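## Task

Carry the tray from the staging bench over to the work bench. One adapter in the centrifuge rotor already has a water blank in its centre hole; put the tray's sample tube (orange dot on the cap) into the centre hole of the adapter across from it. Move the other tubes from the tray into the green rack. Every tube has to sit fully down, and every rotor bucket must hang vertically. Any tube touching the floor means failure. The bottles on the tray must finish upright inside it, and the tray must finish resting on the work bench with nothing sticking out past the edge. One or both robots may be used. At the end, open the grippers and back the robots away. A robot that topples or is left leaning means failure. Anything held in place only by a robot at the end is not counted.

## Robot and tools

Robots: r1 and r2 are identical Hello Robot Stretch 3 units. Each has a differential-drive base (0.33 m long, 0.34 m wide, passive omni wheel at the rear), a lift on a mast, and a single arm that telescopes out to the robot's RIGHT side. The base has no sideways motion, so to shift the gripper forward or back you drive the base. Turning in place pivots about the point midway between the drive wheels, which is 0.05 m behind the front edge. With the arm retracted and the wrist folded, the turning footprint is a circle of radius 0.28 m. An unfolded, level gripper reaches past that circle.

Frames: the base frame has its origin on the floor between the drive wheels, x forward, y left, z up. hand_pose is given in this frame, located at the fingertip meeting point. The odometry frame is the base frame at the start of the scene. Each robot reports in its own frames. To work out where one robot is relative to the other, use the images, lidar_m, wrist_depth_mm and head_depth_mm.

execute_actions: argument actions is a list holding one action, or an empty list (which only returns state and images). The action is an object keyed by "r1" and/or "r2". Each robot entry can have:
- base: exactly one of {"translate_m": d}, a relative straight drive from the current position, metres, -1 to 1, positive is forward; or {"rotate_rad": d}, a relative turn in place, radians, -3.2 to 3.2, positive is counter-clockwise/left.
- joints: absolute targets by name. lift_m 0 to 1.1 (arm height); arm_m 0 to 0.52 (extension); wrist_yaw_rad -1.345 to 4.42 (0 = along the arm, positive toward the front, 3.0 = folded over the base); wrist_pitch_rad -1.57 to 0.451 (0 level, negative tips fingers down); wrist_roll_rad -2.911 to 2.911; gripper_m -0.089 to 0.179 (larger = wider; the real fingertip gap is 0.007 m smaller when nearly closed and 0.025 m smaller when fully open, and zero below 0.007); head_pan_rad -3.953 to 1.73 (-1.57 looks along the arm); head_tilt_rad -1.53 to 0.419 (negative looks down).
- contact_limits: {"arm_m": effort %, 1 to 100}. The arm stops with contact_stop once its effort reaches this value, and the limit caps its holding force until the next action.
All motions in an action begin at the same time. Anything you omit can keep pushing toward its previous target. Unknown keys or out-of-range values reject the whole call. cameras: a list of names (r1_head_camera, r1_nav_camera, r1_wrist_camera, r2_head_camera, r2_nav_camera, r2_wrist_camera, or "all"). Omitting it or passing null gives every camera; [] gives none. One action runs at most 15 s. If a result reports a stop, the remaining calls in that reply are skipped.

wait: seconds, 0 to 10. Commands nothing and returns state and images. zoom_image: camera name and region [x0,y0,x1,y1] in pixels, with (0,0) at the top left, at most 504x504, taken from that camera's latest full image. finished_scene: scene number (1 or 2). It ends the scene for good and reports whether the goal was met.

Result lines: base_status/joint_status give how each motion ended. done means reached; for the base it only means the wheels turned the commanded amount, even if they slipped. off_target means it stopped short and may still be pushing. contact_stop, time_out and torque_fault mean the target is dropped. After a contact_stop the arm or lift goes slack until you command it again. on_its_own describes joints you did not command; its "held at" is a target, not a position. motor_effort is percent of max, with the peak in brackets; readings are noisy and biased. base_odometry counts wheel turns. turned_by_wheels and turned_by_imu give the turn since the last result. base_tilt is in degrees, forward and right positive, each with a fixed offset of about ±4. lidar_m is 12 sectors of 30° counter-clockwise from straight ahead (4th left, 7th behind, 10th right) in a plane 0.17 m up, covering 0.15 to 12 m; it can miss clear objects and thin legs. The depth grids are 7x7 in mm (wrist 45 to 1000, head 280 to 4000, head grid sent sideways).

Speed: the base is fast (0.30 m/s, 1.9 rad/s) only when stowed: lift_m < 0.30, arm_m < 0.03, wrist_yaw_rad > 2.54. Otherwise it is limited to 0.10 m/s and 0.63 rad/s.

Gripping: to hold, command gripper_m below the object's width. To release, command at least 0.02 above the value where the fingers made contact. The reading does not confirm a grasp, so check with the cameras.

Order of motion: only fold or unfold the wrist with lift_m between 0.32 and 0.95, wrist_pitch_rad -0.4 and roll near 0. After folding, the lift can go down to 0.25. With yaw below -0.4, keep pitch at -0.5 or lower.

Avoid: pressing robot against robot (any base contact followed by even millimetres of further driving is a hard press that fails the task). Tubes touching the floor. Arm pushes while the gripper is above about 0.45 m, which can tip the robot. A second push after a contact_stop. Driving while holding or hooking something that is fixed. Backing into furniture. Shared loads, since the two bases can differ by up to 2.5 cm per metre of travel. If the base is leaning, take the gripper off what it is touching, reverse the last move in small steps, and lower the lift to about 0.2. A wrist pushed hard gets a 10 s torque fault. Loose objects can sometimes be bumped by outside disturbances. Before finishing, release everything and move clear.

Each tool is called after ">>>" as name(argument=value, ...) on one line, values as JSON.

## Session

>>> execute_actions(actions=[])

Scene clock: 0.00 s.
r1.base_odometry: x=+0.000 y=+0.000 heading=+0.000 (m, m, rad; r1's odometry frame)
r1.turned_by_wheels: +0.000 (rad since the last result)
r1.turned_by_imu: +0.000 (rad since the last result)
r1.base_tilt: forward=-0.7 right=-0.2 (deg)
r1.lidar_m: 1.30 2.73 2.60 1.40 2.52 1.27 1.28 4.26 1.65 1.11 1.02 1.04
r1.head_depth_mm: 1159 1148 1136 1130 1125 1112 1108 / 1284 1268 1260 1249 1240 1226 1220 / 1435 1426 1410 1407 1378 1366 1358 / 1642 1622 1602 1592 1574 1557 1542 / 1829 1877 1850 1843 1810 1789 1769 / 1916 2209 2185 2160 2118 2099 2027 / 1936 2609 2685 2644 2613 2538 2307
r1.base_status: not commanded
r1.joint_positions: lift_m=+0.572 arm_m=-0.001 wrist_yaw_rad=+3.135 wrist_pitch_rad=-0.323 wrist_roll_rad=+0.009 gripper_m=+0.037 head_pan_rad=+0.001 head_tilt_rad=-0.014
r1.joint_status: not commanded
r1.motor_effort: left_wheel=+0 right_wheel=+0 lift_m=+24 arm_m=+0 wrist_yaw_rad=+0 wrist_pitch_rad=+7 wrist_roll_rad=+1 gripper_m=+0 head_pan_rad=+0 head_tilt_rad=+1 (%)
r1.hand_pose: x=-0.0196 y=+0.0913 z=+0.6069 quat_wxyz=(+0.117, +0.701, +0.111, +0.695) (m; r1's base frame)
r1.wrist_depth_mm: - - - - - - - / - - - - - - - / - - - - - - - / - - - - - - - / - - - - - - - / 980 988 979 998 - 988 961 / 814 807 - 820 776 814 794
r2.base_odometry: x=+0.000 y=+0.000 heading=+0.000 (m, m, rad; r2's odometry frame)
r2.turned_by_wheels: +0.000 (rad since the last result)
r2.turned_by_imu: +0.000 (rad since the last result)
r2.base_tilt: forward=+0.8 right=-0.8 (deg)
r2.lidar_m: 2.41 1.90 1.28 1.19 1.21 1.54 3.36 1.37 1.17 2.40 1.77 1.27
r2.head_depth_mm: 1968 2550 - - 3085 2525 2279 / 1949 2517 - - 2835 2830 2337 / 1939 2669 - - - 3646 2410 / 1923 2819 - - - 3719 2426 / 1919 2797 - - - 3767 2451 / 1916 2772 - - - 3796 2477 / 1892 2744 - - - 3869 2491
r2.base_status: not commanded
r2.joint_positions: lift_m=+0.341 arm_m=-0.001 wrist_yaw_rad=+2.997 wrist_pitch_rad=-0.488 wrist_roll_rad=+0.019 gripper_m=+0.037 head_pan_rad=+0.000 head_tilt_rad=-0.001
r2.joint_status: not commanded
r2.motor_effort: left_wheel=-1 right_wheel=+0 lift_m=+35 arm_m=+1 wrist_yaw_rad=+0 wrist_pitch_rad=+6 wrist_roll_rad=+0 gripper_m=+0 head_pan_rad=+1 head_tilt_rad=+1 (%)
r2.hand_pose: x=+0.0098 y=+0.0687 z=+0.3386 quat_wxyz=(+0.222, +0.703, +0.119, +0.665) (m; r2's base frame)
r2.wrist_depth_mm: - - - - - - - / - - - - - - - / 954 975 945 943 918 930 941 / 787 766 738 754 737 778 744 / 658 640 - 635 656 634 624 / 561 551 - 566 - 537 544 / 487 - - - 480 472 477
pictures: r1_head_camera (sideways: a quarter turn clockwise sets it upright), r1_nav_camera (sideways: a quarter turn counterclockwise sets it upright), r1_wrist_camera, r2_head_camera (sideways: a quarter turn clockwise sets it upright), r2_nav_camera (sideways: a quarter turn counterclockwise sets it upright), r2_wrist_camera
camera_calibration (this result's frames):
r1_head_camera: T_world_to_cam=[[0.00196746, -0.0416451, -0.999131, 1.32564], [0.0247269, 0.998829, -0.0415838, 0.0553673], [0.999692, -0.0246236, 0.00299492, -0.0487287], [0, 0, 0, 1]] pos_world=[0.0447365, -0.00129598, 1.32693]
r1_nav_camera: T_world_to_cam=[[0.00902733, -0.0135224, 0.999868, -1.262], [0.0337063, -0.999336, -0.0138196, 0.0697909], [0.999391, 0.0338266, -0.00856555, -0.0342685], [0, 0, 0, 1]] pos_world=[0.0432877, 0.0538385, 1.26251]
r1_wrist_camera: T_world_to_cam=[[0.999561, -0.000466273, -0.0296306, 0.0433666], [-0.026589, -0.455603, -0.889786, 0.615717], [-0.0130849, 0.890183, -0.455415, 0.354086], [0, 0, 0, 1]] pos_world=[-0.0223431, -0.0346589, 0.710397]
r2_head_camera: T_world_to_cam=[[0.0297017, 0.0286686, -0.999148, 1.31408], [0.0214577, 0.99934, 0.029312, -0.0363516], [0.999328, -0.0223101, 0.0290669, -0.0911361], [0, 0, 0, 1]] pos_world=[0.0528246, -0.00337836, 1.31667]
r2_nav_camera: T_world_to_cam=[[-0.034775, 0.021401, 0.999166, -1.26191], [0.0318074, -0.999241, 0.0225096, 0.0219259], [0.998889, 0.0325637, 0.0340679, -0.0905775], [0, 0, 0, 1]] pos_world=[0.0458966, 0.0518649, 1.26345]
r2_wrist_camera: T_world_to_cam=[[0.990071, -0.139368, -0.018353, 0.00459421], [-0.0979114, -0.590027, -0.801425, 0.349327], [0.100864, 0.795264, -0.597814, 0.312825], [0, 0, 0, 1]] pos_world=[-0.00189833, -0.0420264, 0.467055]
Images, in order (width x height): r1_head_camera 896x504, r1_nav_camera 672x504, r1_wrist_camera 644x364, r2_head_camera 896x504, r2_nav_camera 672x504, r2_wrist_camera 644x364.

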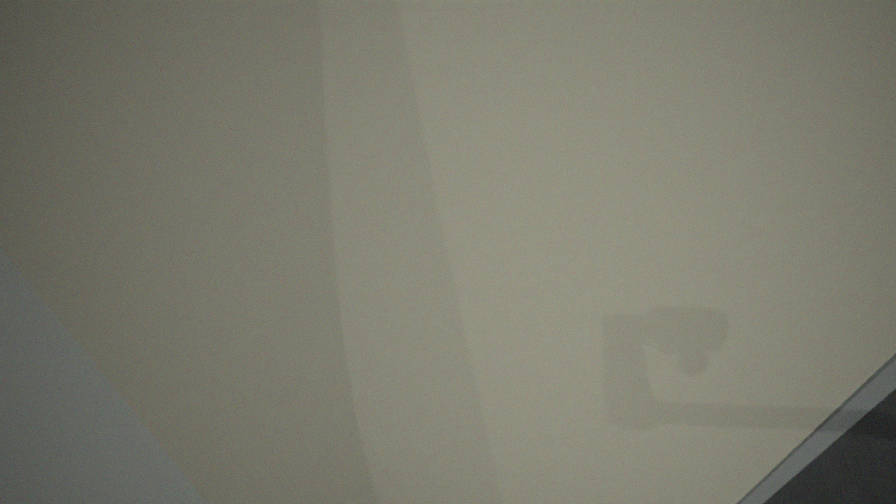

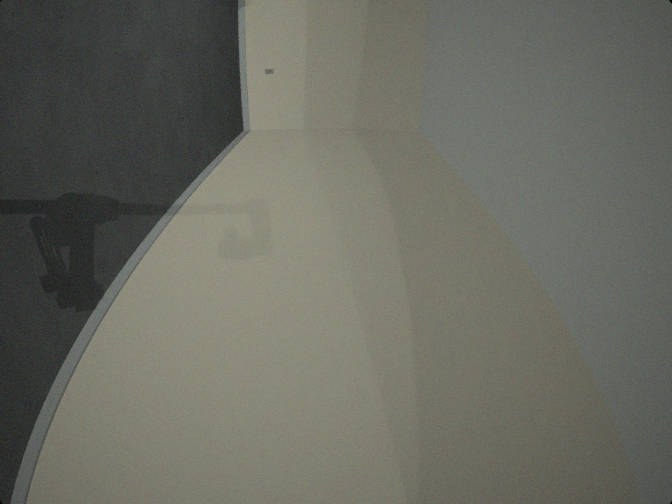

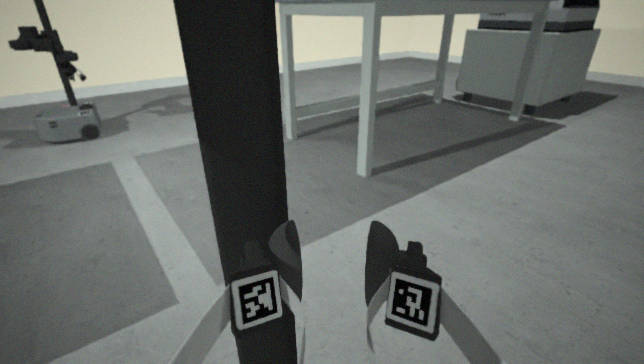

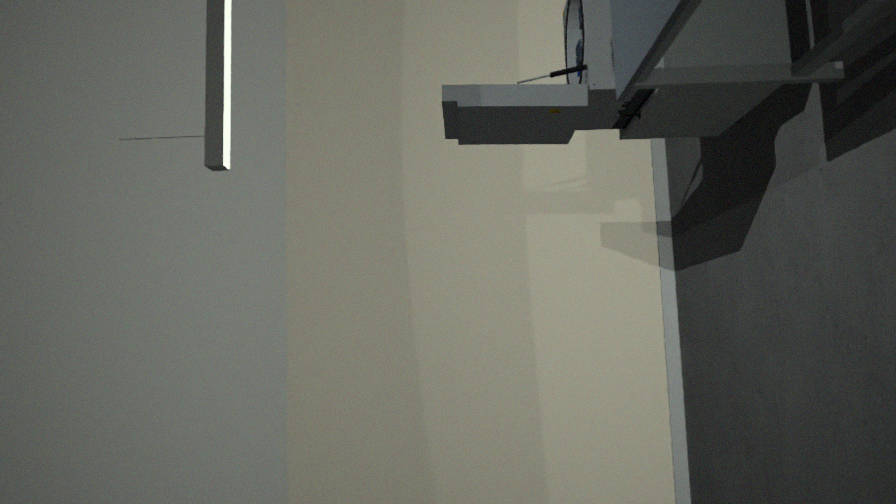

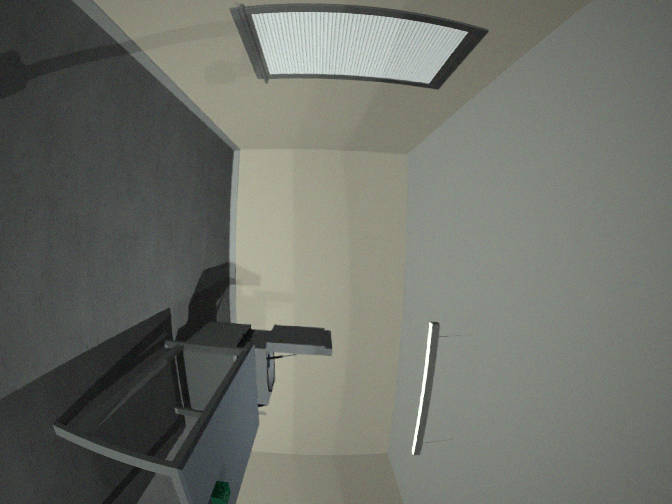

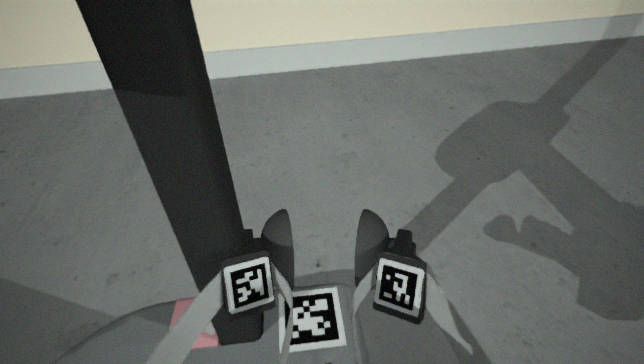

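>>> execute_actions(actions=[{"r1":{"joints":{"lift_m":0.34,"wrist_yaw_rad":3.0,"wrist_pitch_rad":-0.4}},"r2":{"joints":{"lift_m":0.28,"wrist_pitch_rad":-0.4,"head_pan_rad":-2.4,"head_tilt_rad":-0.4},"base":{"rotate_rad":0.1}}}], cameras=[])

>>> execute_actions(actions=[{"r1":{"joints":{"lift_m":0.28,"head_pan_rad":-0.6,"head_tilt_rad":-0.4},"base":{"rotate_rad":-2.48}},"r2":{"base":{"translate_m":-1.0}}}], cameras=["r1_nav_camera","r2_nav_camera","r1_head_camera"])

Scene clock: 8.23 s.
r1.base_odometry: x=+0.000 y=+0.000 heading=+0.000 (m, m, rad; r1's odometry frame)
r1.turned_by_wheels: +0.000 (rad since the last result)
r1.turned_by_imu: +0.000 (rad since the last result)
r1.base_tilt: forward=-0.7 right=-0.3 (deg)
r1.lidar_m: 1.30 2.74 2.60 1.40 2.52 1.27 1.28 4.27 1.65 1.11 1.02 1.03
r1.head_depth_mm: 1154 1145 1143 1128 1122 1113 1105 / 1281 1269 1264 1249 1236 1225 1215 / 1438 1421 1409 1400 1384 1371 1359 / 1635 1619 1601 1582 1577 1555 1535 / 1821 1874 1850 1826 1815 1783 1764 / 1922 2238 2199 2189 2140 2113 2031 / 1931 2641 2702 2620 2624 2567 2314
r1.base_status: not commanded
r1.joint_positions: lift_m=+0.340 arm_m=-0.001 wrist_yaw_rad=+3.002 wrist_pitch_rad=-0.414 wrist_roll_rad=+0.009 gripper_m=+0.037 head_pan_rad=+0.001 head_tilt_rad=-0.014
r1.joint_status: all done
r1.motor_effort: left_wheel=+0(0) right_wheel=-1(1) lift_m=+22(23) arm_m=-1(1) wrist_yaw_rad=-1(0) wrist_pitch_rad=+7(7) wrist_roll_rad=+0(0) gripper_m=+1(1) head_pan_rad=+0(0) head_tilt_rad=+1(1) (%)
r1.hand_pose: x=+0.0101 y=+0.0787 z=+0.3537 quat_wxyz=(+0.194, +0.703, +0.096, +0.677) (m; r1's base frame)
r1.wrist_depth_mm: - - - - - - - / - - - - - - - / - - - - - - - / 877 877 863 884 848 871 840 / 699 700 743 702 708 686 700 / 579 594 - 589 - 576 585 / 503 505 - 514 492 502 508
r2.base_odometry: x=+0.000 y=+0.000 heading=+0.100 (m, m, rad; r2's odometry frame)
r2.turned_by_wheels: +0.100 (rad since the last result)
r2.turned_by_imu: +0.101 (rad since the last result)
r2.base_tilt: forward=+0.7 right=-1.0 (deg)
r2.lidar_m: 4.46 1.70 1.23 1.19 1.23 1.68 4.32 1.23 1.17 2.40 1.77 1.27
r2.head_depth_mm: - - - 2986 2298 1792 1443 / - - - 2851 2260 1799 1457 / - - - 1657 2356 1742 1455 / - - - 1456 2360 1701 1464 / - - - 1466 1327 1696 1470 / 3830 - - 1478 2390 1822 1476 / 3512 3662 3859 1681 2221 1835 1477
r2.base_status: done
r2.joint_positions: lift_m=+0.281 arm_m=-0.001 wrist_yaw_rad=+2.997 wrist_pitch_rad=-0.422 wrist_roll_rad=+0.019 gripper_m=+0.037 head_pan_rad=-2.393 head_tilt_rad=-0.395
r2.joint_status: all done
r2.motor_effort: left_wheel=-4(9) right_wheel=+3(7) lift_m=+21(32) arm_m=+1(1) wrist_yaw_rad=+1(1) wrist_pitch_rad=+9(10) wrist_roll_rad=+0(0) gripper_m=+0(1) head_pan_rad=-4(48) head_tilt_rad=-2(18) (%)
r2.hand_pose: x=+0.0111 y=+0.0776 z=+0.2923 quat_wxyz=(+0.199, +0.706, +0.096, +0.672) (m; r2's base frame)
r2.wrist_depth_mm: - - - - - - - / - - - - - - - / - 925 964 944 951 931 932 / 745 742 729 723 730 709 716 / 616 607 - 595 620 590 597 / 513 526 - - - 502 504 / 463 - - - 440 439 435
pictures: none
No camera images: the call's "cameras" was empty. Leave "cameras" out to get every camera's image.

Scene clock: 13.23 s.
r1.base_odometry: x=+0.000 y=+0.000 heading=-2.480 (m, m, rad; r1's odometry frame)
r1.turned_by_wheels: -2.480 (rad since the last result)
r1.turned_by_imu: -2.479 (rad since the last result)
r1.base_tilt: forward=-0.7 right=-0.3 (deg)
r1.lidar_m: 3.85 1.41 1.06 1.02 1.07 1.47 4.15 1.41 1.40 3.72 1.27 2.37
r1.head_depth_mm: - - - 1561 2121 1852 1485 / - - - 1546 2318 1662 1470 / - - - 1771 2423 1827 1455 / - - - 2923 2402 1806 1456 / - - - 3307 2381 1809 1445 / 3952 - - 3297 2375 1796 1439 / 3762 3921 - 3483 2349 1779 1434
r1.base_status: done
r1.joint_positions: lift_m=+0.280 arm_m=-0.001 wrist_yaw_rad=+3.001 wrist_pitch_rad=-0.414 wrist_roll_rad=+0.009 gripper_m=+0.037 head_pan_rad=-0.593 head_tilt_rad=-0.395
r1.joint_status: all done
r1.motor_effort: left_wheel=+1(7) right_wheel=-1(6) lift_m=+22(26) arm_m=-1(1) wrist_yaw_rad=-2(1) wrist_pitch_rad=+7(7) wrist_roll_rad=+0(0) gripper_m=+1(1) head_pan_rad=-4(51) head_tilt_rad=-2(19) (%)
r1.hand_pose: x=+0.0102 y=+0.0786 z=+0.2936 quat_wxyz=(+0.194, +0.703, +0.096, +0.677) (m; r1's base frame)
r1.wrist_depth_mm: 883 - 973 955 - - - / 958 - - - - - - / - - - - 988 - 968 / 744 756 746 756 747 752 714 / 620 610 636 616 612 604 598 / 522 516 - 530 - 504 503 / 454 - - - 425 452 435
r2.base_odometry: x=-0.995 y=-0.100 heading=+0.100 (m, m, rad; r2's odometry frame)
r2.turned_by_wheels: +0.000 (rad since the last result)
r2.turned_by_imu: -0.002 (rad since the last result)
r2.base_tilt: forward=+0.7 right=-0.8 (deg)
r2.lidar_m: 3.29 1.70 1.23 1.18 1.23 1.67 3.32 1.24 0.90 0.87 2.72 2.13
r2.head_depth_mm: 3002 3144 3333 3352 2340 1797 1443 / 3201 3345 3564 3383 2352 1793 1448 / 3430 3583 3884 2872 2169 1735 1456 / 3664 - - 1449 2375 1696 1459 / - - - 1453 2189 1817 1420 / 3850 - - 1471 1165 1818 1396 / 3537 3713 - 1324 1061 1833 1471
r2.base_status: done
r2.joint_positions: lift_m=+0.280 arm_m=-0.001 wrist_yaw_rad=+2.997 wrist_pitch_rad=-0.421 wrist_roll_rad=+0.019 gripper_m=+0.037 head_pan_rad=-2.393 head_tilt_rad=-0.396
r2.joint_status: not commanded
r2.motor_effort: left_wheel=-4(11) right_wheel=+3(7) lift_m=+21(22) arm_m=+1(1) wrist_yaw_rad=+1(0) wrist_pitch_rad=+9(9) wrist_roll_rad=+0(0) gripper_m=+1(0) head_pan_rad=-4(4) head_tilt_rad=-2(2) (%)
r2.hand_pose: x=+0.0111 y=+0.0777 z=+0.2925 quat_wxyz=(+0.199, +0.706, +0.096, +0.673) (m; r2's base frame)
r2.wrist_depth_mm: - - - - - - - / - - - - - - - / 946 922 956 950 927 922 912 / 750 746 745 729 733 729 716 / 612 605 - 606 619 587 596 / 526 527 - 546 - 502 492 / 463 - - - 437 441 429
pictures: r1_head_camera (sideways: a quarter turn clockwise sets it upright), r1_nav_camera (sideways: a quarter turn counterclockwise sets it upright), r2_nav_camera (sideways: a quarter turn counterclockwise sets it upright)
camera_calibration (this result's frames):
r1_head_camera: T_world_to_cam=[[-0.329987, 0.172221, -0.928142, 1.23476], [0.565297, 0.823479, -0.0481825, 0.0606379], [0.756008, -0.540575, -0.369094, 0.437084], [0, 0, 0, 1]] pos_world=[0.0427379, -0.0263091, 1.31028]
r1_nav_camera: T_world_to_cam=[[0.30779, -0.223803, 0.924758, -1.16556], [-0.537729, -0.842747, -0.0249817, 0.0877988], [0.784928, -0.48958, -0.379735, 0.450164], [0, 0, 0, 1]] pos_world=[0.0526124, 0.033528, 1.25099]
r2_nav_camera: T_world_to_cam=[[-0.243683, -0.25559, 0.935571, -1.17734], [-0.707594, 0.706565, 0.00872409, 0.0443916], [-0.663271, -0.659879, -0.353031, 0.423439], [0, 0, 0, 1]] pos_world=[0.0253692, -0.0528624, 1.25058]
Images, in order (width x height): r1_head_camera 896x504, r1_nav_camera 672x504, r2_nav_camera 672x504.

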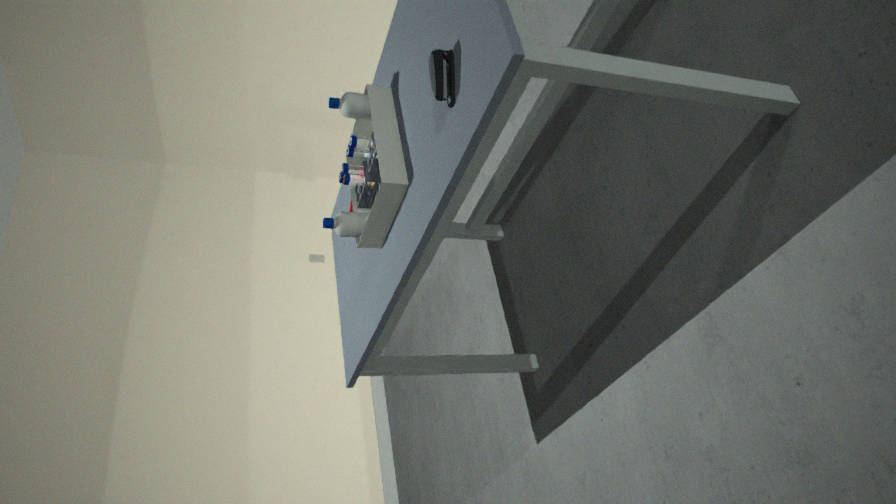

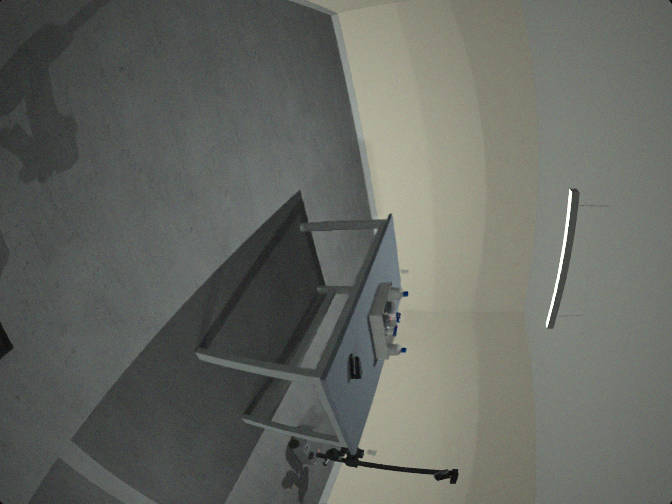

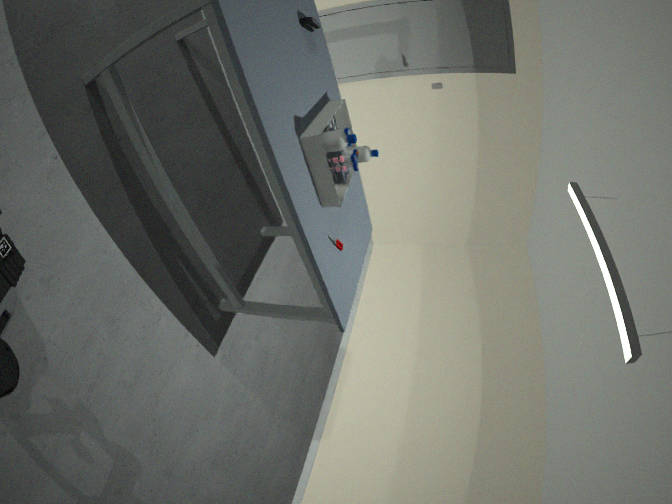

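>>> execute_actions(actions=[{"r1":{"base":{"rotate_rad":-0.39},"joints":{"head_pan_rad":-1.2,"head_tilt_rad":-0.8}},"r2":{"base":{"rotate_rad":0.524},"joints":{"head_pan_rad":-1.6,"head_tilt_rad":-0.8}}}], cameras=[])

>>> execute_actions(actions=[{"r1":{"base":{"translate_m":1}},"r2":{"base":{"translate_m":-1}}}], cameras=[])

>>> execute_actions(actions=[{"r1":{"base":{"translate_m":0.62},"joints":{"head_pan_rad":-1.6}},"r2":{"base":{"rotate_rad":-0.524}}}], cameras=[])

>>> execute_actions(actions=[{"r1":{"base":{"rotate_rad":0.39}},"r2":{"joints":{"lift_m":0.95}}}], cameras=["r1_nav_camera","r2_nav_camera"])

>>> execute_actions(actions=[{"r1":{"joints":{"lift_m":0.95}},"r2":{"joints":{"wrist_yaw_rad":0}}}], cameras=["r1_head_camera","r2_head_camera"])

Scene clock: 17.97 s.
r1.base_odometry: x=+0.000 y=+0.000 heading=-2.870 (m, m, rad; r1's odometry frame)
r1.turned_by_wheels: -0.390 (rad since the last result)
r1.turned_by_imu: -0.389 (rad since the last result)
r1.base_tilt: forward=-0.7 right=-0.2 (deg)
r1.lidar_m: 2.41 2.62 1.28 1.03 1.02 1.12 1.72 2.59 1.39 1.91 2.71 1.27
r1.head_depth_mm: 3293 3214 2378 1894 1570 1342 1175 / 3294 3151 2357 1876 1561 1340 1177 / 3265 3115 2331 1867 1553 1335 1162 / 3267 3047 2303 1855 1550 1328 1161 / 3288 3025 2290 1836 1533 1319 1155 / 3303 3002 2262 1827 1528 1314 1150 / 3279 2955 2268 1811 1515 1306 1145
r1.base_status: done
r1.joint_positions: lift_m=+0.280 arm_m=-0.001 wrist_yaw_rad=+3.001 wrist_pitch_rad=-0.414 wrist_roll_rad=+0.009 gripper_m=+0.037 head_pan_rad=-1.193 head_tilt_rad=-0.790
r1.joint_status: all done
r1.motor_effort: left_wheel=+1(6) right_wheel=-2(6) lift_m=+22(22) arm_m=-1(1) wrist_yaw_rad=+0(1) wrist_pitch_rad=+7(7) wrist_roll_rad=+0(1) gripper_m=+1(0) head_pan_rad=-5(51) head_tilt_rad=-4(22) (%)
r1.hand_pose: x=+0.0102 y=+0.0786 z=+0.2936 quat_wxyz=(+0.194, +0.703, +0.096, +0.677) (m; r1's base frame)
r1.wrist_depth_mm: 764 - 979 - - - - / 830 - - - - - - / 871 884 - - 993 954 973 / 764 764 765 766 752 769 752 / 614 617 635 609 622 597 610 / 507 508 - 525 - 508 508 / 457 - - - 427 439 437
r2.base_odometry: x=-0.995 y=-0.100 heading=+0.624 (m, m, rad; r2's odometry frame)
r2.turned_by_wheels: +0.524 (rad since the last result)
r2.turned_by_imu: +0.526 (rad since the last result)
r2.base_tilt: forward=+0.9 right=-0.8 (deg)
r2.lidar_m: 1.69 1.23 1.18 1.22 1.67 3.32 1.24 0.90 0.86 2.72 2.13 3.31
r2.head_depth_mm: 3058 1179 949 1807 1521 1315 1162 / 3199 2839 984 1672 1428 1321 1159 / 3148 2693 2218 1812 1528 1317 1162 / 3410 2728 2216 1803 1527 1323 1167 / 3554 2873 2226 1811 1536 1325 1163 / 3659 2896 2242 1824 1530 1320 1166 / 3806 2893 2239 1822 1539 1325 1170
r2.base_status: done
r2.joint_positions: lift_m=+0.280 arm_m=-0.001 wrist_yaw_rad=+2.997 wrist_pitch_rad=-0.421 wrist_roll_rad=+0.019 gripper_m=+0.037 head_pan_rad=-1.607 head_tilt_rad=-0.790
r2.joint_status: all done
r2.motor_effort: left_wheel=-4(12) right_wheel=+2(11) lift_m=+22(22) arm_m=+1(1) wrist_yaw_rad=+1(0) wrist_pitch_rad=+9(9) wrist_roll_rad=+0(0) gripper_m=+0(1) head_pan_rad=+4(54) head_tilt_rad=-3(20) (%)
r2.hand_pose: x=+0.0111 y=+0.0777 z=+0.2925 quat_wxyz=(+0.199, +0.706, +0.096, +0.673) (m; r2's base frame)
r2.wrist_depth_mm: - - - - - - 972 / - - - - - - - / 980 934 975 952 930 940 920 / 764 754 733 734 720 726 718 / 613 607 - 607 621 590 590 / 511 528 - 533 - 512 505 / 465 - - - 439 437 435
pictures: none
No camera images: the call's "cameras" was empty. Leave "cameras" out to get every camera's image.

Scene clock: 23.00 s.
r1.base_odometry: x=-0.963 y=-0.269 heading=-2.870 (m, m, rad; r1's odometry frame)
r1.turned_by_wheels: +0.000 (rad since the last result)
r1.turned_by_imu: +0.006 (rad since the last result)
r1.base_tilt: forward=-0.7 right=-0.4 (deg)
r1.lidar_m: 1.41 3.34 1.74 1.38 1.38 1.52 2.35 2.01 2.29 0.65 1.28 1.40
r1.head_depth_mm: 2936 3135 2353 1888 1574 1338 1176 / 2979 3167 2357 1779 1561 1340 1170 / 2929 2875 953 832 1457 1283 1170 / 2967 1259 944 829 1533 1332 1166 / 2966 1247 906 821 1535 1317 1159 / 2962 1235 928 814 1529 1318 1153 / 2947 1217 922 810 1526 1302 1150
r1.base_status: done
r1.joint_positions: lift_m=+0.280 arm_m=-0.001 wrist_yaw_rad=+3.001 wrist_pitch_rad=-0.414 wrist_roll_rad=+0.009 gripper_m=+0.037 head_pan_rad=-1.193 head_tilt_rad=-0.790
r1.joint_status: not commanded
r1.motor_effort: left_wheel=+1(6) right_wheel=-1(3) lift_m=+22(22) arm_m=-1(1) wrist_yaw_rad=-1(1) wrist_pitch_rad=+7(7) wrist_roll_rad=+1(0) gripper_m=+0(0) head_pan_rad=-4(5) head_tilt_rad=-4(4) (%)
r1.hand_pose: x=+0.0103 y=+0.0786 z=+0.2936 quat_wxyz=(+0.194, +0.703, +0.096, +0.677) (m; r1's base frame)
r1.wrist_depth_mm: - - - - - - - / - - - - - - - / - - - - 990 971 957 / 764 761 768 744 761 721 727 / 617 624 647 624 628 606 617 / 516 514 - 533 - 513 510 / 459 - - - 427 442 435
r2.base_odometry: x=-1.807 y=-0.684 heading=+0.624 (m, m, rad; r2's odometry frame)
r2.turned_by_wheels: +0.000 (rad since the last result)
r2.turned_by_imu: -0.002 (rad since the last result)
r2.base_tilt: forward=+0.7 right=-0.9 (deg)
r2.lidar_m: 2.40 1.75 1.68 1.74 2.37 2.45 0.51 0.38 0.37 0.38 0.52 2.85
r2.head_depth_mm: 2641 2772 909 739 624 560 1158 / 2746 2733 873 741 624 1244 1160 / 2873 2874 827 721 626 1268 1106 / 2938 1919 844 711 627 1322 1124 / 3102 1187 863 729 656 1323 1150 / 3285 1192 744 745 674 1326 1168 / 3405 1146 919 748 1465 1276 1169
r2.base_status: done
r2.joint_positions: lift_m=+0.280 arm_m=-0.001 wrist_yaw_rad=+2.997 wrist_pitch_rad=-0.421 wrist_roll_rad=+0.019 gripper_m=+0.037 head_pan_rad=-1.607 head_tilt_rad=-0.790
r2.joint_status: not commanded
r2.motor_effort: left_wheel=-3(12) right_wheel=+2(6) lift_m=+22(21) arm_m=+1(1) wrist_yaw_rad=+2(1) wrist_pitch_rad=+9(9) wrist_roll_rad=+0(0) gripper_m=+0(0) head_pan_rad=+5(5) head_tilt_rad=-3(3) (%)
r2.hand_pose: x=+0.0111 y=+0.0777 z=+0.2925 quat_wxyz=(+0.199, +0.706, +0.096, +0.673) (m; r2's base frame)
r2.wrist_depth_mm: - - - - - - - / - - - - - - - / 961 960 948 933 940 939 909 / 748 750 737 721 727 713 718 / 613 608 - 601 616 594 608 / 513 537 - 533 - 506 502 / 454 - - - 442 436 441
pictures: none
No camera images: the call's "cameras" was empty. Leave "cameras" out to get every camera's image.

Scene clock: 26.70 s.
r1.base_odometry: x=-1.561 y=-0.435 heading=-2.870 (m, m, rad; r1's odometry frame)
r1.turned_by_wheels: +0.000 (rad since the last result)
r1.turned_by_imu: +0.004 (rad since the last result)
r1.base_tilt: forward=-0.8 right=-0.3 (deg)
r1.lidar_m: 0.79 2.76 2.02 1.61 1.61 1.78 2.75 2.50 0.81 1.06 1.06 1.16
r1.head_depth_mm: 3363 3205 972 770 1566 1312 1178 / 3241 3171 959 765 1495 1343 1168 / 3140 3086 953 760 1450 1329 1162 / 2966 3082 946 756 676 1321 1163 / 2924 3006 937 730 644 1317 1154 / 2783 2967 843 707 624 1318 1148 / 2687 2817 818 692 621 1280 1147
r1.base_status: done
r1.joint_positions: lift_m=+0.280 arm_m=-0.001 wrist_yaw_rad=+3.001 wrist_pitch_rad=-0.414 wrist_roll_rad=+0.009 gripper_m=+0.037 head_pan_rad=-1.593 head_tilt_rad=-0.790
r1.joint_status: all done
r1.motor_effort: left_wheel=-1(7) right_wheel=-2(3) lift_m=+22(22) arm_m=+0(1) wrist_yaw_rad=-1(1) wrist_pitch_rad=+7(8) wrist_roll_rad=+0(0) gripper_m=+0(1) head_pan_rad=-4(42) head_tilt_rad=-4(3) (%)
r1.hand_pose: x=+0.0103 y=+0.0786 z=+0.2936 quat_wxyz=(+0.195, +0.703, +0.096, +0.677) (m; r1's base frame)
r1.wrist_depth_mm: - - - - - - - / - - - - - - - / - - - - 979 995 946 / 763 745 751 754 762 772 765 / 614 604 641 610 633 616 606 / 511 526 - 531 - 507 509 / 458 - - - 422 443 436
r2.base_odometry: x=-1.807 y=-0.684 heading=+0.100 (m, m, rad; r2's odometry frame)
r2.turned_by_wheels: -0.524 (rad since the last result)
r2.turned_by_imu: -0.526 (rad since the last result)
r2.base_tilt: forward=+0.9 right=-0.9 (deg)
r2.lidar_m: 2.85 2.40 1.75 1.68 1.74 2.36 2.44 0.51 0.38 0.37 0.38 0.52
r2.head_depth_mm: 2779 2843 907 739 624 1290 1075 / 2750 2879 909 740 624 1288 1122 / 2737 2848 910 742 625 1273 1122 / 2709 2873 912 742 626 1270 1107 / 2682 2859 916 744 627 1275 1128 / 2665 2840 917 747 628 1258 1105 / 2552 1575 860 721 629 1254 1172
r2.base_status: done
r2.joint_positions: lift_m=+0.280 arm_m=-0.001 wrist_yaw_rad=+2.997 wrist_pitch_rad=-0.421 wrist_roll_rad=+0.019 gripper_m=+0.037 head_pan_rad=-1.607 head_tilt_rad=-0.791
r2.joint_status: not commanded
r2.motor_effort: left_wheel=+1(10) right_wheel=-3(8) lift_m=+22(22) arm_m=+1(1) wrist_yaw_rad=+1(0) wrist_pitch_rad=+9(9) wrist_roll_rad=+0(0) gripper_m=+0(1) head_pan_rad=+5(5) head_tilt_rad=-3(3) (%)
r2.hand_pose: x=+0.0111 y=+0.0777 z=+0.2925 quat_wxyz=(+0.199, +0.706, +0.096, +0.673) (m; r2's base frame)
r2.wrist_depth_mm: - - - - - - - / - - - - - - - / 956 932 953 947 972 919 922 / 749 738 742 740 731 718 732 / 622 608 - 602 607 597 596 / 513 537 - 549 - 495 505 / 462 - - - 442 434 439
pictures: none
No camera images: the call's "cameras" was empty. Leave "cameras" out to get every camera's image.

Scene clock: 33.63 s.
r1.base_odometry: x=-1.561 y=-0.435 heading=-2.480 (m, m, rad; r1's odometry frame)
r1.turned_by_wheels: +0.390 (rad since the last result)
r1.turned_by_imu: +0.390 (rad since the last result)
r1.base_tilt: forward=-0.8 right=-0.3 (deg)
r1.lidar_m: 2.77 2.26 1.68 1.60 1.67 2.34 2.51 0.81 1.09 1.06 1.10 0.79
r1.head_depth_mm: 2736 3004 969 771 641 1341 1177 / 2729 2996 961 745 653 1330 1169 / 2765 2964 845 721 650 1332 1169 / 2743 2941 845 713 645 1329 1160 / 2741 2940 820 709 643 1323 1155 / 2775 2962 892 707 638 1314 1154 / 2703 2834 923 740 636 1308 1148
r1.base_status: done
r1.joint_positions: lift_m=+0.280 arm_m=-0.001 wrist_yaw_rad=+3.001 wrist_pitch_rad=-0.414 wrist_roll_rad=+0.009 gripper_m=+0.037 head_pan_rad=-1.593 head_tilt_rad=-0.791
r1.joint_status: not commanded
r1.motor_effort: left_wheel=-2(7) right_wheel=+1(5) lift_m=+23(22) arm_m=-1(1) wrist_yaw_rad=-1(1) wrist_pitch_rad=+7(7) wrist_roll_rad=+0(0) gripper_m=+2(1) head_pan_rad=-5(4) head_tilt_rad=-3(3) (%)
r1.hand_pose: x=+0.0103 y=+0.0786 z=+0.2936 quat_wxyz=(+0.195, +0.703, +0.096, +0.677) (m; r1's base frame)
r1.wrist_depth_mm: - - - - - - - / - - - - - - - / - - - - - 957 985 / 759 764 750 747 748 745 740 / 605 629 643 605 627 610 608 / 518 508 - 529 - 513 506 / 457 - - - 434 441 440
r2.base_odometry: x=-1.807 y=-0.684 heading=+0.100 (m, m, rad; r2's odometry frame)
r2.turned_by_wheels: +0.000 (rad since the last result)
r2.turned_by_imu: +0.000 (rad since the last result)
r2.base_tilt: forward=+0.8 right=-0.9 (deg)
r2.lidar_m: 2.86 2.40 1.74 1.68 1.74 2.36 2.45 0.51 0.38 0.37 0.38 0.52
r2.head_depth_mm: 2762 2875 908 - - 1270 1079 / 2747 2827 909 762 - 1269 1121 / 2729 2856 911 761 - - - / 2717 2860 911 762 - - - / 2688 2848 915 744 - - 1129 / 2658 2832 919 746 - - 1113 / 2649 2777 860 720 629 1252 1166
r2.base_status: not commanded
r2.joint_positions: lift_m=+0.949 arm_m=-0.001 wrist_yaw_rad=+2.997 wrist_pitch_rad=-0.421 wrist_roll_rad=+0.019 gripper_m=+0.037 head_pan_rad=-1.607 head_tilt_rad=-0.791
r2.joint_status: all done
r2.motor_effort: left_wheel=+2(1) right_wheel=-3(3) lift_m=+46(48) arm_m=+1(1) wrist_yaw_rad=+1(1) wrist_pitch_rad=+9(9) wrist_roll_rad=+0(0) gripper_m=-1(1) head_pan_rad=+5(4) head_tilt_rad=-4(4) (%)
r2.hand_pose: x=+0.0111 y=+0.0777 z=+0.9616 quat_wxyz=(+0.199, +0.706, +0.096, +0.673) (m; r2's base frame)
r2.wrist_depth_mm: - - - - - - - / - - - - - - - / - - - - - - - / - - - - - - - / - - - - - - - / - - - - - - - / - - - - - - -
pictures: r1_nav_camera (sideways: a quarter turn counterclockwise sets it upright), r2_nav_camera (sideways: a quarter turn counterclockwise sets it upright)
camera_calibration (this result's frames):
r1_nav_camera: T_world_to_cam=[[-0.0293517, -0.706558, 0.707046, -0.879638], [-0.999425, 0.00874246, -0.0327529, 0.100717], [0.0169605, -0.707601, -0.706409, 0.879859], [0, 0, 0, 1]] pos_world=[0.0599178, 0.000192731, 1.24678]
r2_nav_camera: T_world_to_cam=[[-0.00325201, -0.685606, 0.727966, -0.908094], [-0.999977, -0.00204981, -0.00639769, 0.0658626], [0.00587848, -0.72797, -0.685583, 0.852033], [0, 0, 0, 1]] pos_world=[0.0578993, -0.00220432, 1.24562]
Images, in order (width x height): r1_nav_camera 672x504, r2_nav_camera 672x504.

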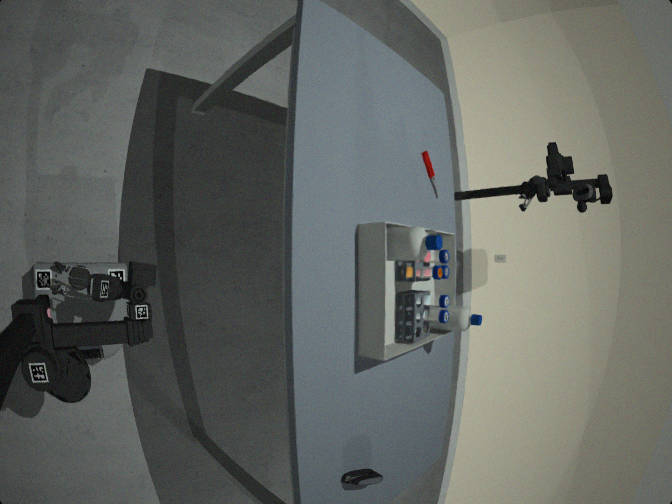

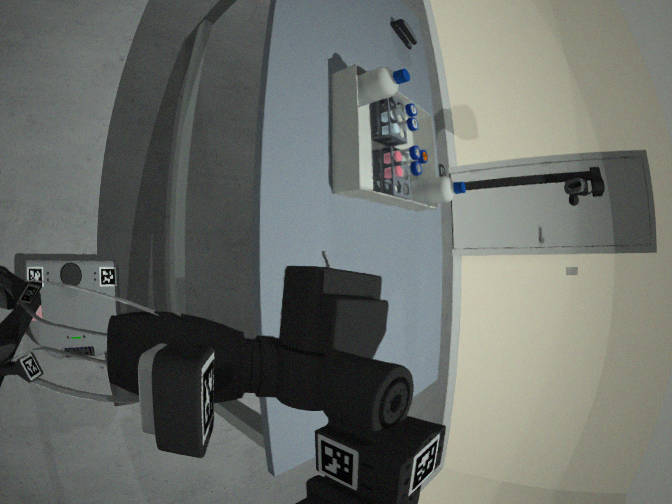

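Scene clock: 40.57 s.
r1.base_odometry: x=-1.561 y=-0.435 heading=-2.480 (m, m, rad; r1's odometry frame)
r1.turned_by_wheels: +0.000 (rad since the last result)
r1.turned_by_imu: +0.000 (rad since the last result)
r1.base_tilt: forward=-0.7 right=-0.3 (deg)
r1.lidar_m: 2.77 2.26 1.68 1.60 1.68 2.35 2.51 0.81 1.09 1.06 1.10 0.79
r1.head_depth_mm: 2761 3006 971 833 - 1281 1185 / 2769 3003 962 753 - 1287 1166 / 2741 2968 848 723 - - - / 2757 2943 847 715 - - - / 2763 2975 821 709 - - 1172 / 2765 2935 893 707 - - 1152 / 1394 2811 920 742 634 1280 1146
r1.base_status: not commanded
r1.joint_positions: lift_m=+0.950 arm_m=-0.001 wrist_yaw_rad=+3.001 wrist_pitch_rad=-0.415 wrist_roll_rad=+0.009 gripper_m=+0.037 head_pan_rad=-1.593 head_tilt_rad=-0.791
r1.joint_status: all done
r1.motor_effort: left_wheel=-2(1) right_wheel=+1(2) lift_m=+26(31) arm_m=-2(2) wrist_yaw_rad=-1(1) wrist_pitch_rad=+7(7) wrist_roll_rad=+0(0) gripper_m=+0(1) head_pan_rad=-5(5) head_tilt_rad=-3(3) (%)
r1.hand_pose: x=+0.0103 y=+0.0786 z=+0.9633 quat_wxyz=(+0.195, +0.703, +0.096, +0.677) (m; r1's base frame)
r1.wrist_depth_mm: - - - - - - - / - - - - - - - / - - - - - - - / - - - - - - - / - - - - - - - / - - - - - - - / - - - - - - -
r2.base_odometry: x=-1.807 y=-0.684 heading=+0.100 (m, m, rad; r2's odometry frame)
r2.turned_by_wheels: +0.000 (rad since the last result)
r2.turned_by_imu: +0.000 (rad since the last result)
r2.base_tilt: forward=+0.7 right=-0.7 (deg)
r2.lidar_m: 2.86 2.41 1.75 1.68 1.74 2.37 2.44 0.51 0.38 0.37 0.38 0.52
r2.head_depth_mm: 2773 2816 910 - - - - / 2755 2880 910 761 - - 1105 / 2740 2895 910 764 - - 1124 / 2726 2867 913 - - - 1106 / 2687 2849 917 754 626 1270 1125 / 2628 2849 916 746 629 1249 1108 / 2651 2758 861 719 629 1255 1170
r2.base_status: not commanded
r2.joint_positions: lift_m=+0.949 arm_m=-0.001 wrist_yaw_rad=+0.002 wrist_pitch_rad=-0.421 wrist_roll_rad=+0.019 gripper_m=+0.037 head_pan_rad=-1.607 head_tilt_rad=-0.791
r2.joint_status: all done
r2.motor_effort: left_wheel=+1(1) right_wheel=-3(3) lift_m=+45(46) arm_m=+1(1) wrist_yaw_rad=-1(3) wrist_pitch_rad=+9(9) wrist_roll_rad=+0(0) gripper_m=+1(0) head_pan_rad=+5(5) head_tilt_rad=-3(4) (%)
r2.hand_pose: x=-0.0212 y=-0.3681 z=+0.9616 quat_wxyz=(+0.685, +0.147, -0.698, -0.149) (m; r2's base frame)
r2.wrist_depth_mm: - - - - - - - / - - - - - - - / 586 561 673 734 718 763 - / 524 504 566 562 558 556 - / 391 421 478 465 478 462 455 / 396 397 - 396 - 384 385 / 346 345 340 339 339 338 339
pictures: r1_head_camera (sideways: a quarter turn clockwise sets it upright), r2_head_camera (sideways: a quarter turn clockwise sets it upright)
camera_calibration (this result's frames):
r1_head_camera: T_world_to_cam=[[-0.0259996, 0.699475, -0.714184, 0.953929], [0.998793, -0.0115968, -0.0477188, 0.057365], [-0.0416604, -0.714563, -0.69833, 0.870301], [0, 0, 0, 1]] pos_world=[0.00376311, -0.0446995, 1.29177]
r2_head_camera: T_world_to_cam=[[0.0534191, 0.687342, -0.724367, 0.955266], [0.997377, -0.0722068, 0.00503635, -0.010682], [-0.0488425, -0.722736, -0.689396, 0.850259], [0, 0, 0, 1]] pos_world=[0.0011534, -0.0428524, 1.27818]
Images, in order (width x height): r1_head_camera 896x504, r2_head_camera 896x504.

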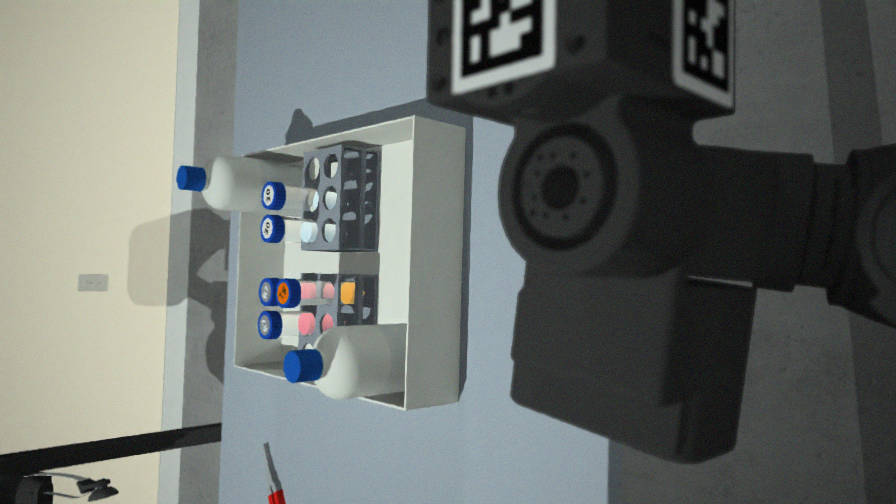

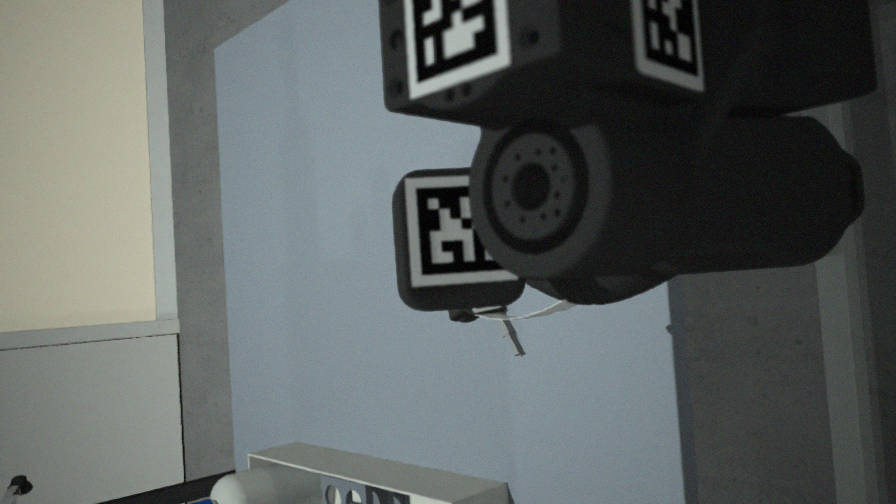

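>>> execute_actions(actions=[{"r1":{"base":{"rotate_rad":-0.03},"joints":{"wrist_yaw_rad":0,"lift_m":1.05,"gripper_m":0.05}},"r2":{"base":{"rotate_rad":0.015},"joints":{"lift_m":1.06,"wrist_pitch_rad":-1.55,"wrist_roll_rad":1.57,"gripper_m":0.05}}}], cameras=[])

>>> execute_actions(actions=[{"r1":{"base":{"translate_m":-0.03},"joints":{"wrist_pitch_rad":-1.55,"wrist_roll_rad":1.57,"lift_m":1.07}},"r2":{"base":{"translate_m":0.31}}}], cameras=[])

>>> execute_actions(actions=[{"r1":{"joints":{"arm_m":0.41}},"r2":{"joints":{"arm_m":0.4}}}], cameras=["r1_wrist_camera","r2_wrist_camera","r2_head_camera"])

Scene clock: 46.60 s.
r1.base_odometry: x=-1.561 y=-0.435 heading=-2.510 (m, m, rad; r1's odometry frame)
r1.turned_by_wheels: -0.030 (rad since the last result)
r1.turned_by_imu: -0.030 (rad since the last result)
r1.base_tilt: forward=-0.8 right=-0.3 (deg)
r1.lidar_m: 2.77 2.33 1.69 1.60 1.65 2.28 2.51 0.81 1.10 1.06 1.09 0.80
r1.head_depth_mm: 2725 - - - - 1310 1186 / 2758 - - - - 1286 1170 / 2700 - - - - 1265 1167 / 2761 - - - - 1294 1162 / 2725 2942 812 708 641 1314 1155 / 2741 2925 836 700 638 1313 1154 / 2602 2825 920 742 636 1309 1142
r1.base_status: done
r1.joint_positions: lift_m=+1.050 arm_m=-0.001 wrist_yaw_rad=+0.002 wrist_pitch_rad=-0.415 wrist_roll_rad=+0.009 gripper_m=+0.050 head_pan_rad=-1.593 head_tilt_rad=-0.791
r1.joint_status: all done
r1.motor_effort: left_wheel=+0(3) right_wheel=-1(3) lift_m=+26(29) arm_m=-2(0) wrist_yaw_rad=-2(2) wrist_pitch_rad=+7(7) wrist_roll_rad=+1(1) gripper_m=+1(59) head_pan_rad=-5(4) head_tilt_rad=-3(3) (%)
r1.hand_pose: x=-0.0211 y=-0.3688 z=+1.0633 quat_wxyz=(+0.689, +0.146, -0.694, -0.146) (m; r1's base frame)
r1.wrist_depth_mm: - - - - - - - / - - - - - - - / - - - - - - - / 786 770 747 637 726 747 749 / 620 629 451 585 621 610 609 / 516 520 504 472 - 516 515 / 449 452 438 446 439 449 443
r2.base_odometry: x=-1.807 y=-0.684 heading=+0.115 (m, m, rad; r2's odometry frame)
r2.turned_by_wheels: +0.015 (rad since the last result)
r2.turned_by_imu: +0.015 (rad since the last result)
r2.base_tilt: forward=+0.7 right=-1.0 (deg)
r2.lidar_m: 2.86 2.37 1.74 1.68 1.75 2.41 2.44 0.51 0.38 0.37 0.38 0.53
r2.head_depth_mm: - - - - - 1267 1104 / - - - - - - 1126 / - - - - - - - / - - - - - - 1109 / 2663 2831 914 744 657 - 1055 / 2677 2827 917 746 643 1255 1125 / 2583 1568 830 727 630 1248 1109
r2.base_status: done
r2.joint_positions: lift_m=+1.059 arm_m=-0.001 wrist_yaw_rad=+0.001 wrist_pitch_rad=-1.540 wrist_roll_rad=+1.562 gripper_m=+0.050 head_pan_rad=-1.607 head_tilt_rad=-0.791
r2.joint_status: all done
r2.motor_effort: left_wheel=+0(3) right_wheel=-1(4) lift_m=+45(47) arm_m=+1(1) wrist_yaw_rad=+0(0) wrist_pitch_rad=-3(8) wrist_roll_rad=+5(4) gripper_m=+0(65) head_pan_rad=+4(5) head_tilt_rad=-3(3) (%)
r2.hand_pose: x=-0.0216 y=-0.1275 z=+0.9413 quat_wxyz=(+0.004, +0.003, -0.718, -0.696) (m; r2's base frame)
r2.wrist_depth_mm: 333 - - - - - - / 336 361 - - - - - / 348 363 - - - - - / 358 367 - - - - - / 370 370 - - - - - / 381 384 - - - - - / 389 383 - - - - -
pictures: none
No camera images: the call's "cameras" was empty. Leave "cameras" out to get every camera's image.

Scene clock: 50.63 s.
r1.base_odometry: x=-1.536 y=-0.417 heading=-2.510 (m, m, rad; r1's odometry frame)
r1.turned_by_wheels: +0.000 (rad since the last result)
r1.turned_by_imu: +0.000 (rad since the last result)
r1.base_tilt: forward=-0.7 right=-0.3 (deg)
r1.lidar_m: 2.79 2.33 1.69 1.60 1.66 2.27 2.47 0.79 1.10 1.06 1.09 0.82
r1.head_depth_mm: - - - - - - 1175 / - - - - - - 1152 / - - - - - - - / 2763 2961 832 - - - 1122 / 2631 2907 838 709 657 - 1135 / 2718 2963 795 702 639 1307 1151 / 2734 2915 924 718 635 1306 1145
r1.base_status: done
r1.joint_positions: lift_m=+1.070 arm_m=-0.001 wrist_yaw_rad=+0.001 wrist_pitch_rad=-1.541 wrist_roll_rad=+1.562 gripper_m=+0.050 head_pan_rad=-1.593 head_tilt_rad=-0.791
r1.joint_status: all done
r1.motor_effort: left_wheel=+1(3) right_wheel=-2(4) lift_m=+27(26) arm_m=-2(2) wrist_yaw_rad=+0(2) wrist_pitch_rad=-5(7) wrist_roll_rad=+4(2) gripper_m=+0(0) head_pan_rad=-5(4) head_tilt_rad=-4(3) (%)
r1.hand_pose: x=-0.0216 y=-0.1272 z=+0.9518 quat_wxyz=(+0.004, +0.003, -0.717, -0.697) (m; r1's base frame)
r1.wrist_depth_mm: 334 - - - - - - / 340 - - - - - - / 346 - - - - - - / 358 - - - - - - / 363 - - - - - - / 376 - - - - - - / 382 - - - - - -
r2.base_odometry: x=-1.499 y=-0.648 heading=+0.115 (m, m, rad; r2's odometry frame)
r2.turned_by_wheels: +0.000 (rad since the last result)
r2.turned_by_imu: +0.001 (rad since the last result)
r2.base_tilt: forward=+0.6 right=-1.0 (deg)
r2.lidar_m: 2.54 2.37 1.73 1.68 1.74 2.40 2.75 0.52 0.38 0.37 0.38 0.53
r2.head_depth_mm: - - - - - 1267 1102 / - - - - - - 1121 / - - - - - - - / - - - - - - 1108 / 2639 2789 883 689 656 - 1058 / 2595 2840 784 665 643 1250 1130 / 2656 2822 889 676 629 1256 1109
r2.base_status: done
r2.joint_positions: lift_m=+1.059 arm_m=-0.001 wrist_yaw_rad=+0.001 wrist_pitch_rad=-1.540 wrist_roll_rad=+1.562 gripper_m=+0.050 head_pan_rad=-1.607 head_tilt_rad=-0.791
r2.joint_status: not commanded
r2.motor_effort: left_wheel=+0(5) right_wheel=-2(4) lift_m=+46(46) arm_m=+1(1) wrist_yaw_rad=+0(0) wrist_pitch_rad=-3(3) wrist_roll_rad=+5(5) gripper_m=+0(1) head_pan_rad=+4(5) head_tilt_rad=-2(4) (%)
r2.hand_pose: x=-0.0216 y=-0.1275 z=+0.9413 quat_wxyz=(+0.004, +0.003, -0.718, -0.696) (m; r2's base frame)
r2.wrist_depth_mm: 332 - - - - - - / 335 - - - - - - / 350 369 - - - - - / 358 368 - - - - - / 365 379 - - - - - / 383 381 - - - - - / 390 386 - - - - -
pictures: none
No camera images: the call's "cameras" was empty. Leave "cameras" out to get every camera's image.

Scene clock: 54.87 s.
r1.base_odometry: x=-1.536 y=-0.417 heading=-2.510 (m, m, rad; r1's odometry frame)
r1.turned_by_wheels: +0.000 (rad since the last result)
r1.turned_by_imu: +0.000 (rad since the last result)
r1.base_tilt: forward=-0.7 right=-0.3 (deg)
r1.lidar_m: 2.80 2.33 1.69 1.60 1.66 2.28 2.48 0.79 1.10 1.06 1.09 0.82
r1.head_depth_mm: 2777 3030 969 771 656 1342 1176 / 2794 3014 959 766 654 1344 1165 / 2757 3002 890 723 650 1331 1160 / - 1149 842 716 645 1326 1160 / 1418 1574 835 712 642 1317 1153 / 2747 2930 795 699 638 1310 1147 / 2716 2931 920 720 634 1310 1146
r1.base_status: not commanded
r1.joint_positions: lift_m=+1.070 arm_m=+0.410 wrist_yaw_rad=+0.000 wrist_pitch_rad=-1.542 wrist_roll_rad=+1.564 gripper_m=+0.050 head_pan_rad=-1.593 head_tilt_rad=-0.791
r1.joint_status: all done
r1.motor_effort: left_wheel=+0(0) right_wheel=-1(1) lift_m=+26(26) arm_m=+5(5) wrist_yaw_rad=+0(1) wrist_pitch_rad=-4(4) wrist_roll_rad=+3(4) gripper_m=+0(1) head_pan_rad=-5(5) head_tilt_rad=-4(3) (%)
r1.hand_pose: x=-0.0215 y=-0.5374 z=+0.9518 quat_wxyz=(+0.003, +0.002, -0.717, -0.697) (m; r1's base frame)
r1.wrist_depth_mm: 332 330 326 323 319 - - / 336 334 329 331 329 327 - / 289 334 345 338 336 328 - / 292 340 343 346 341 343 - / 301 351 353 355 348 - - / 310 335 360 357 - - - / 246 341 295 368 365 - -
r2.base_odometry: x=-1.499 y=-0.648 heading=+0.115 (m, m, rad; r2's odometry frame)
r2.turned_by_wheels: +0.000 (rad since the last result)
r2.turned_by_imu: +0.000 (rad since the last result)
r2.base_tilt: forward=+0.6 right=-0.8 (deg)
r2.lidar_m: 2.55 2.36 1.74 1.68 1.75 2.41 2.75 0.52 0.38 0.37 0.39 0.53
r2.head_depth_mm: 2774 2854 908 739 622 1294 1107 / 2738 2856 907 741 624 1293 1123 / 2701 2729 882 689 625 1274 1126 / - 838 852 695 626 1272 1108 / 2589 1547 881 687 627 1270 1126 / 2532 2770 782 665 627 1251 1126 / 2644 2834 890 677 629 1255 1106
r2.base_status: not commanded
r2.joint_positions: lift_m=+1.059 arm_m=+0.400 wrist_yaw_rad=+0.000 wrist_pitch_rad=-1.541 wrist_roll_rad=+1.564 gripper_m=+0.050 head_pan_rad=-1.607 head_tilt_rad=-0.791
r2.joint_status: all done
r2.motor_effort: left_wheel=-1(0) right_wheel=-1(1) lift_m=+45(46) arm_m=+3(4) wrist_yaw_rad=+0(0) wrist_pitch_rad=-3(3) wrist_roll_rad=+4(5) gripper_m=+1(0) head_pan_rad=+5(5) head_tilt_rad=-3(3) (%)
r2.hand_pose: x=-0.0215 y=-0.5279 z=+0.9414 quat_wxyz=(+0.003, +0.002, -0.717, -0.697) (m; r2's base frame)
r2.wrist_depth_mm: 329 325 326 322 322 318 - / 333 306 330 327 326 324 - / 322 284 338 335 332 333 - / 236 288 350 345 343 341 - / 231 326 352 354 350 350 - / 372 305 - 363 - 362 - / 381 293 377 371 373 - -
pictures: r1_wrist_camera, r2_head_camera (sideways: a quarter turn clockwise sets it upright), r2_wrist_camera
camera_calibration (this result's frames):
r1_wrist_camera: T_world_to_cam=[[0.0112263, 0.998997, -0.0433393, 0.584077], [0.988956, -0.00468692, 0.148137, -0.0875703], [0.147785, -0.0445236, -0.988017, 1.0789], [0, 0, 0, 1]] pos_world=[-0.0793996, -0.535865, 1.10426]
r2_head_camera: T_world_to_cam=[[0.0534191, 0.687342, -0.724367, 0.955265], [0.997377, -0.0722068, 0.00503634, -0.010682], [-0.0488425, -0.722736, -0.689396, 0.850259], [0, 0, 0, 1]] pos_world=[0.0011534, -0.0428524, 1.27818]
r2_wrist_camera: T_world_to_cam=[[-0.0108306, 0.999048, -0.0422649, 0.56545], [0.98854, 0.0170621, 0.149992, -0.0744859], [0.15057, -0.040156, -0.987783, 1.07794], [0, 0, 0, 1]] pos_world=[-0.0825493, -0.520355, 1.09985]
Images, in order (width x height): r1_wrist_camera 644x364, r2_head_camera 896x504, r2_wrist_camera 644x364.

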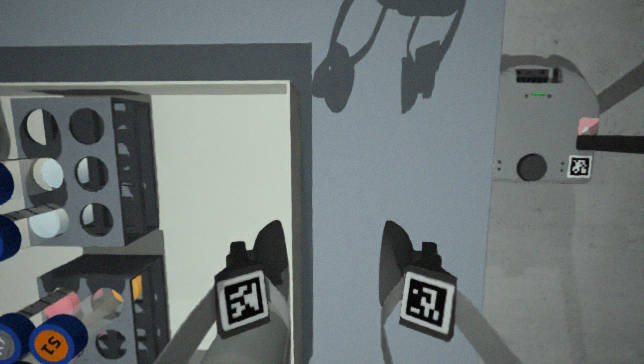

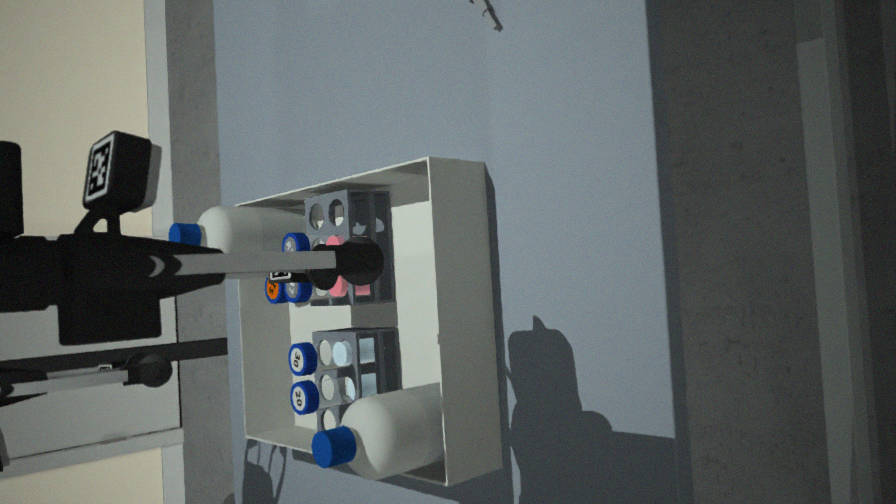

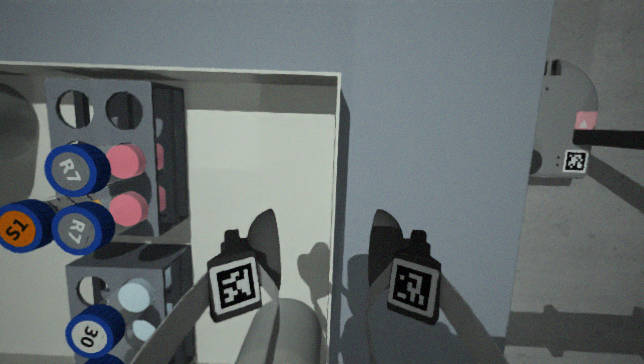

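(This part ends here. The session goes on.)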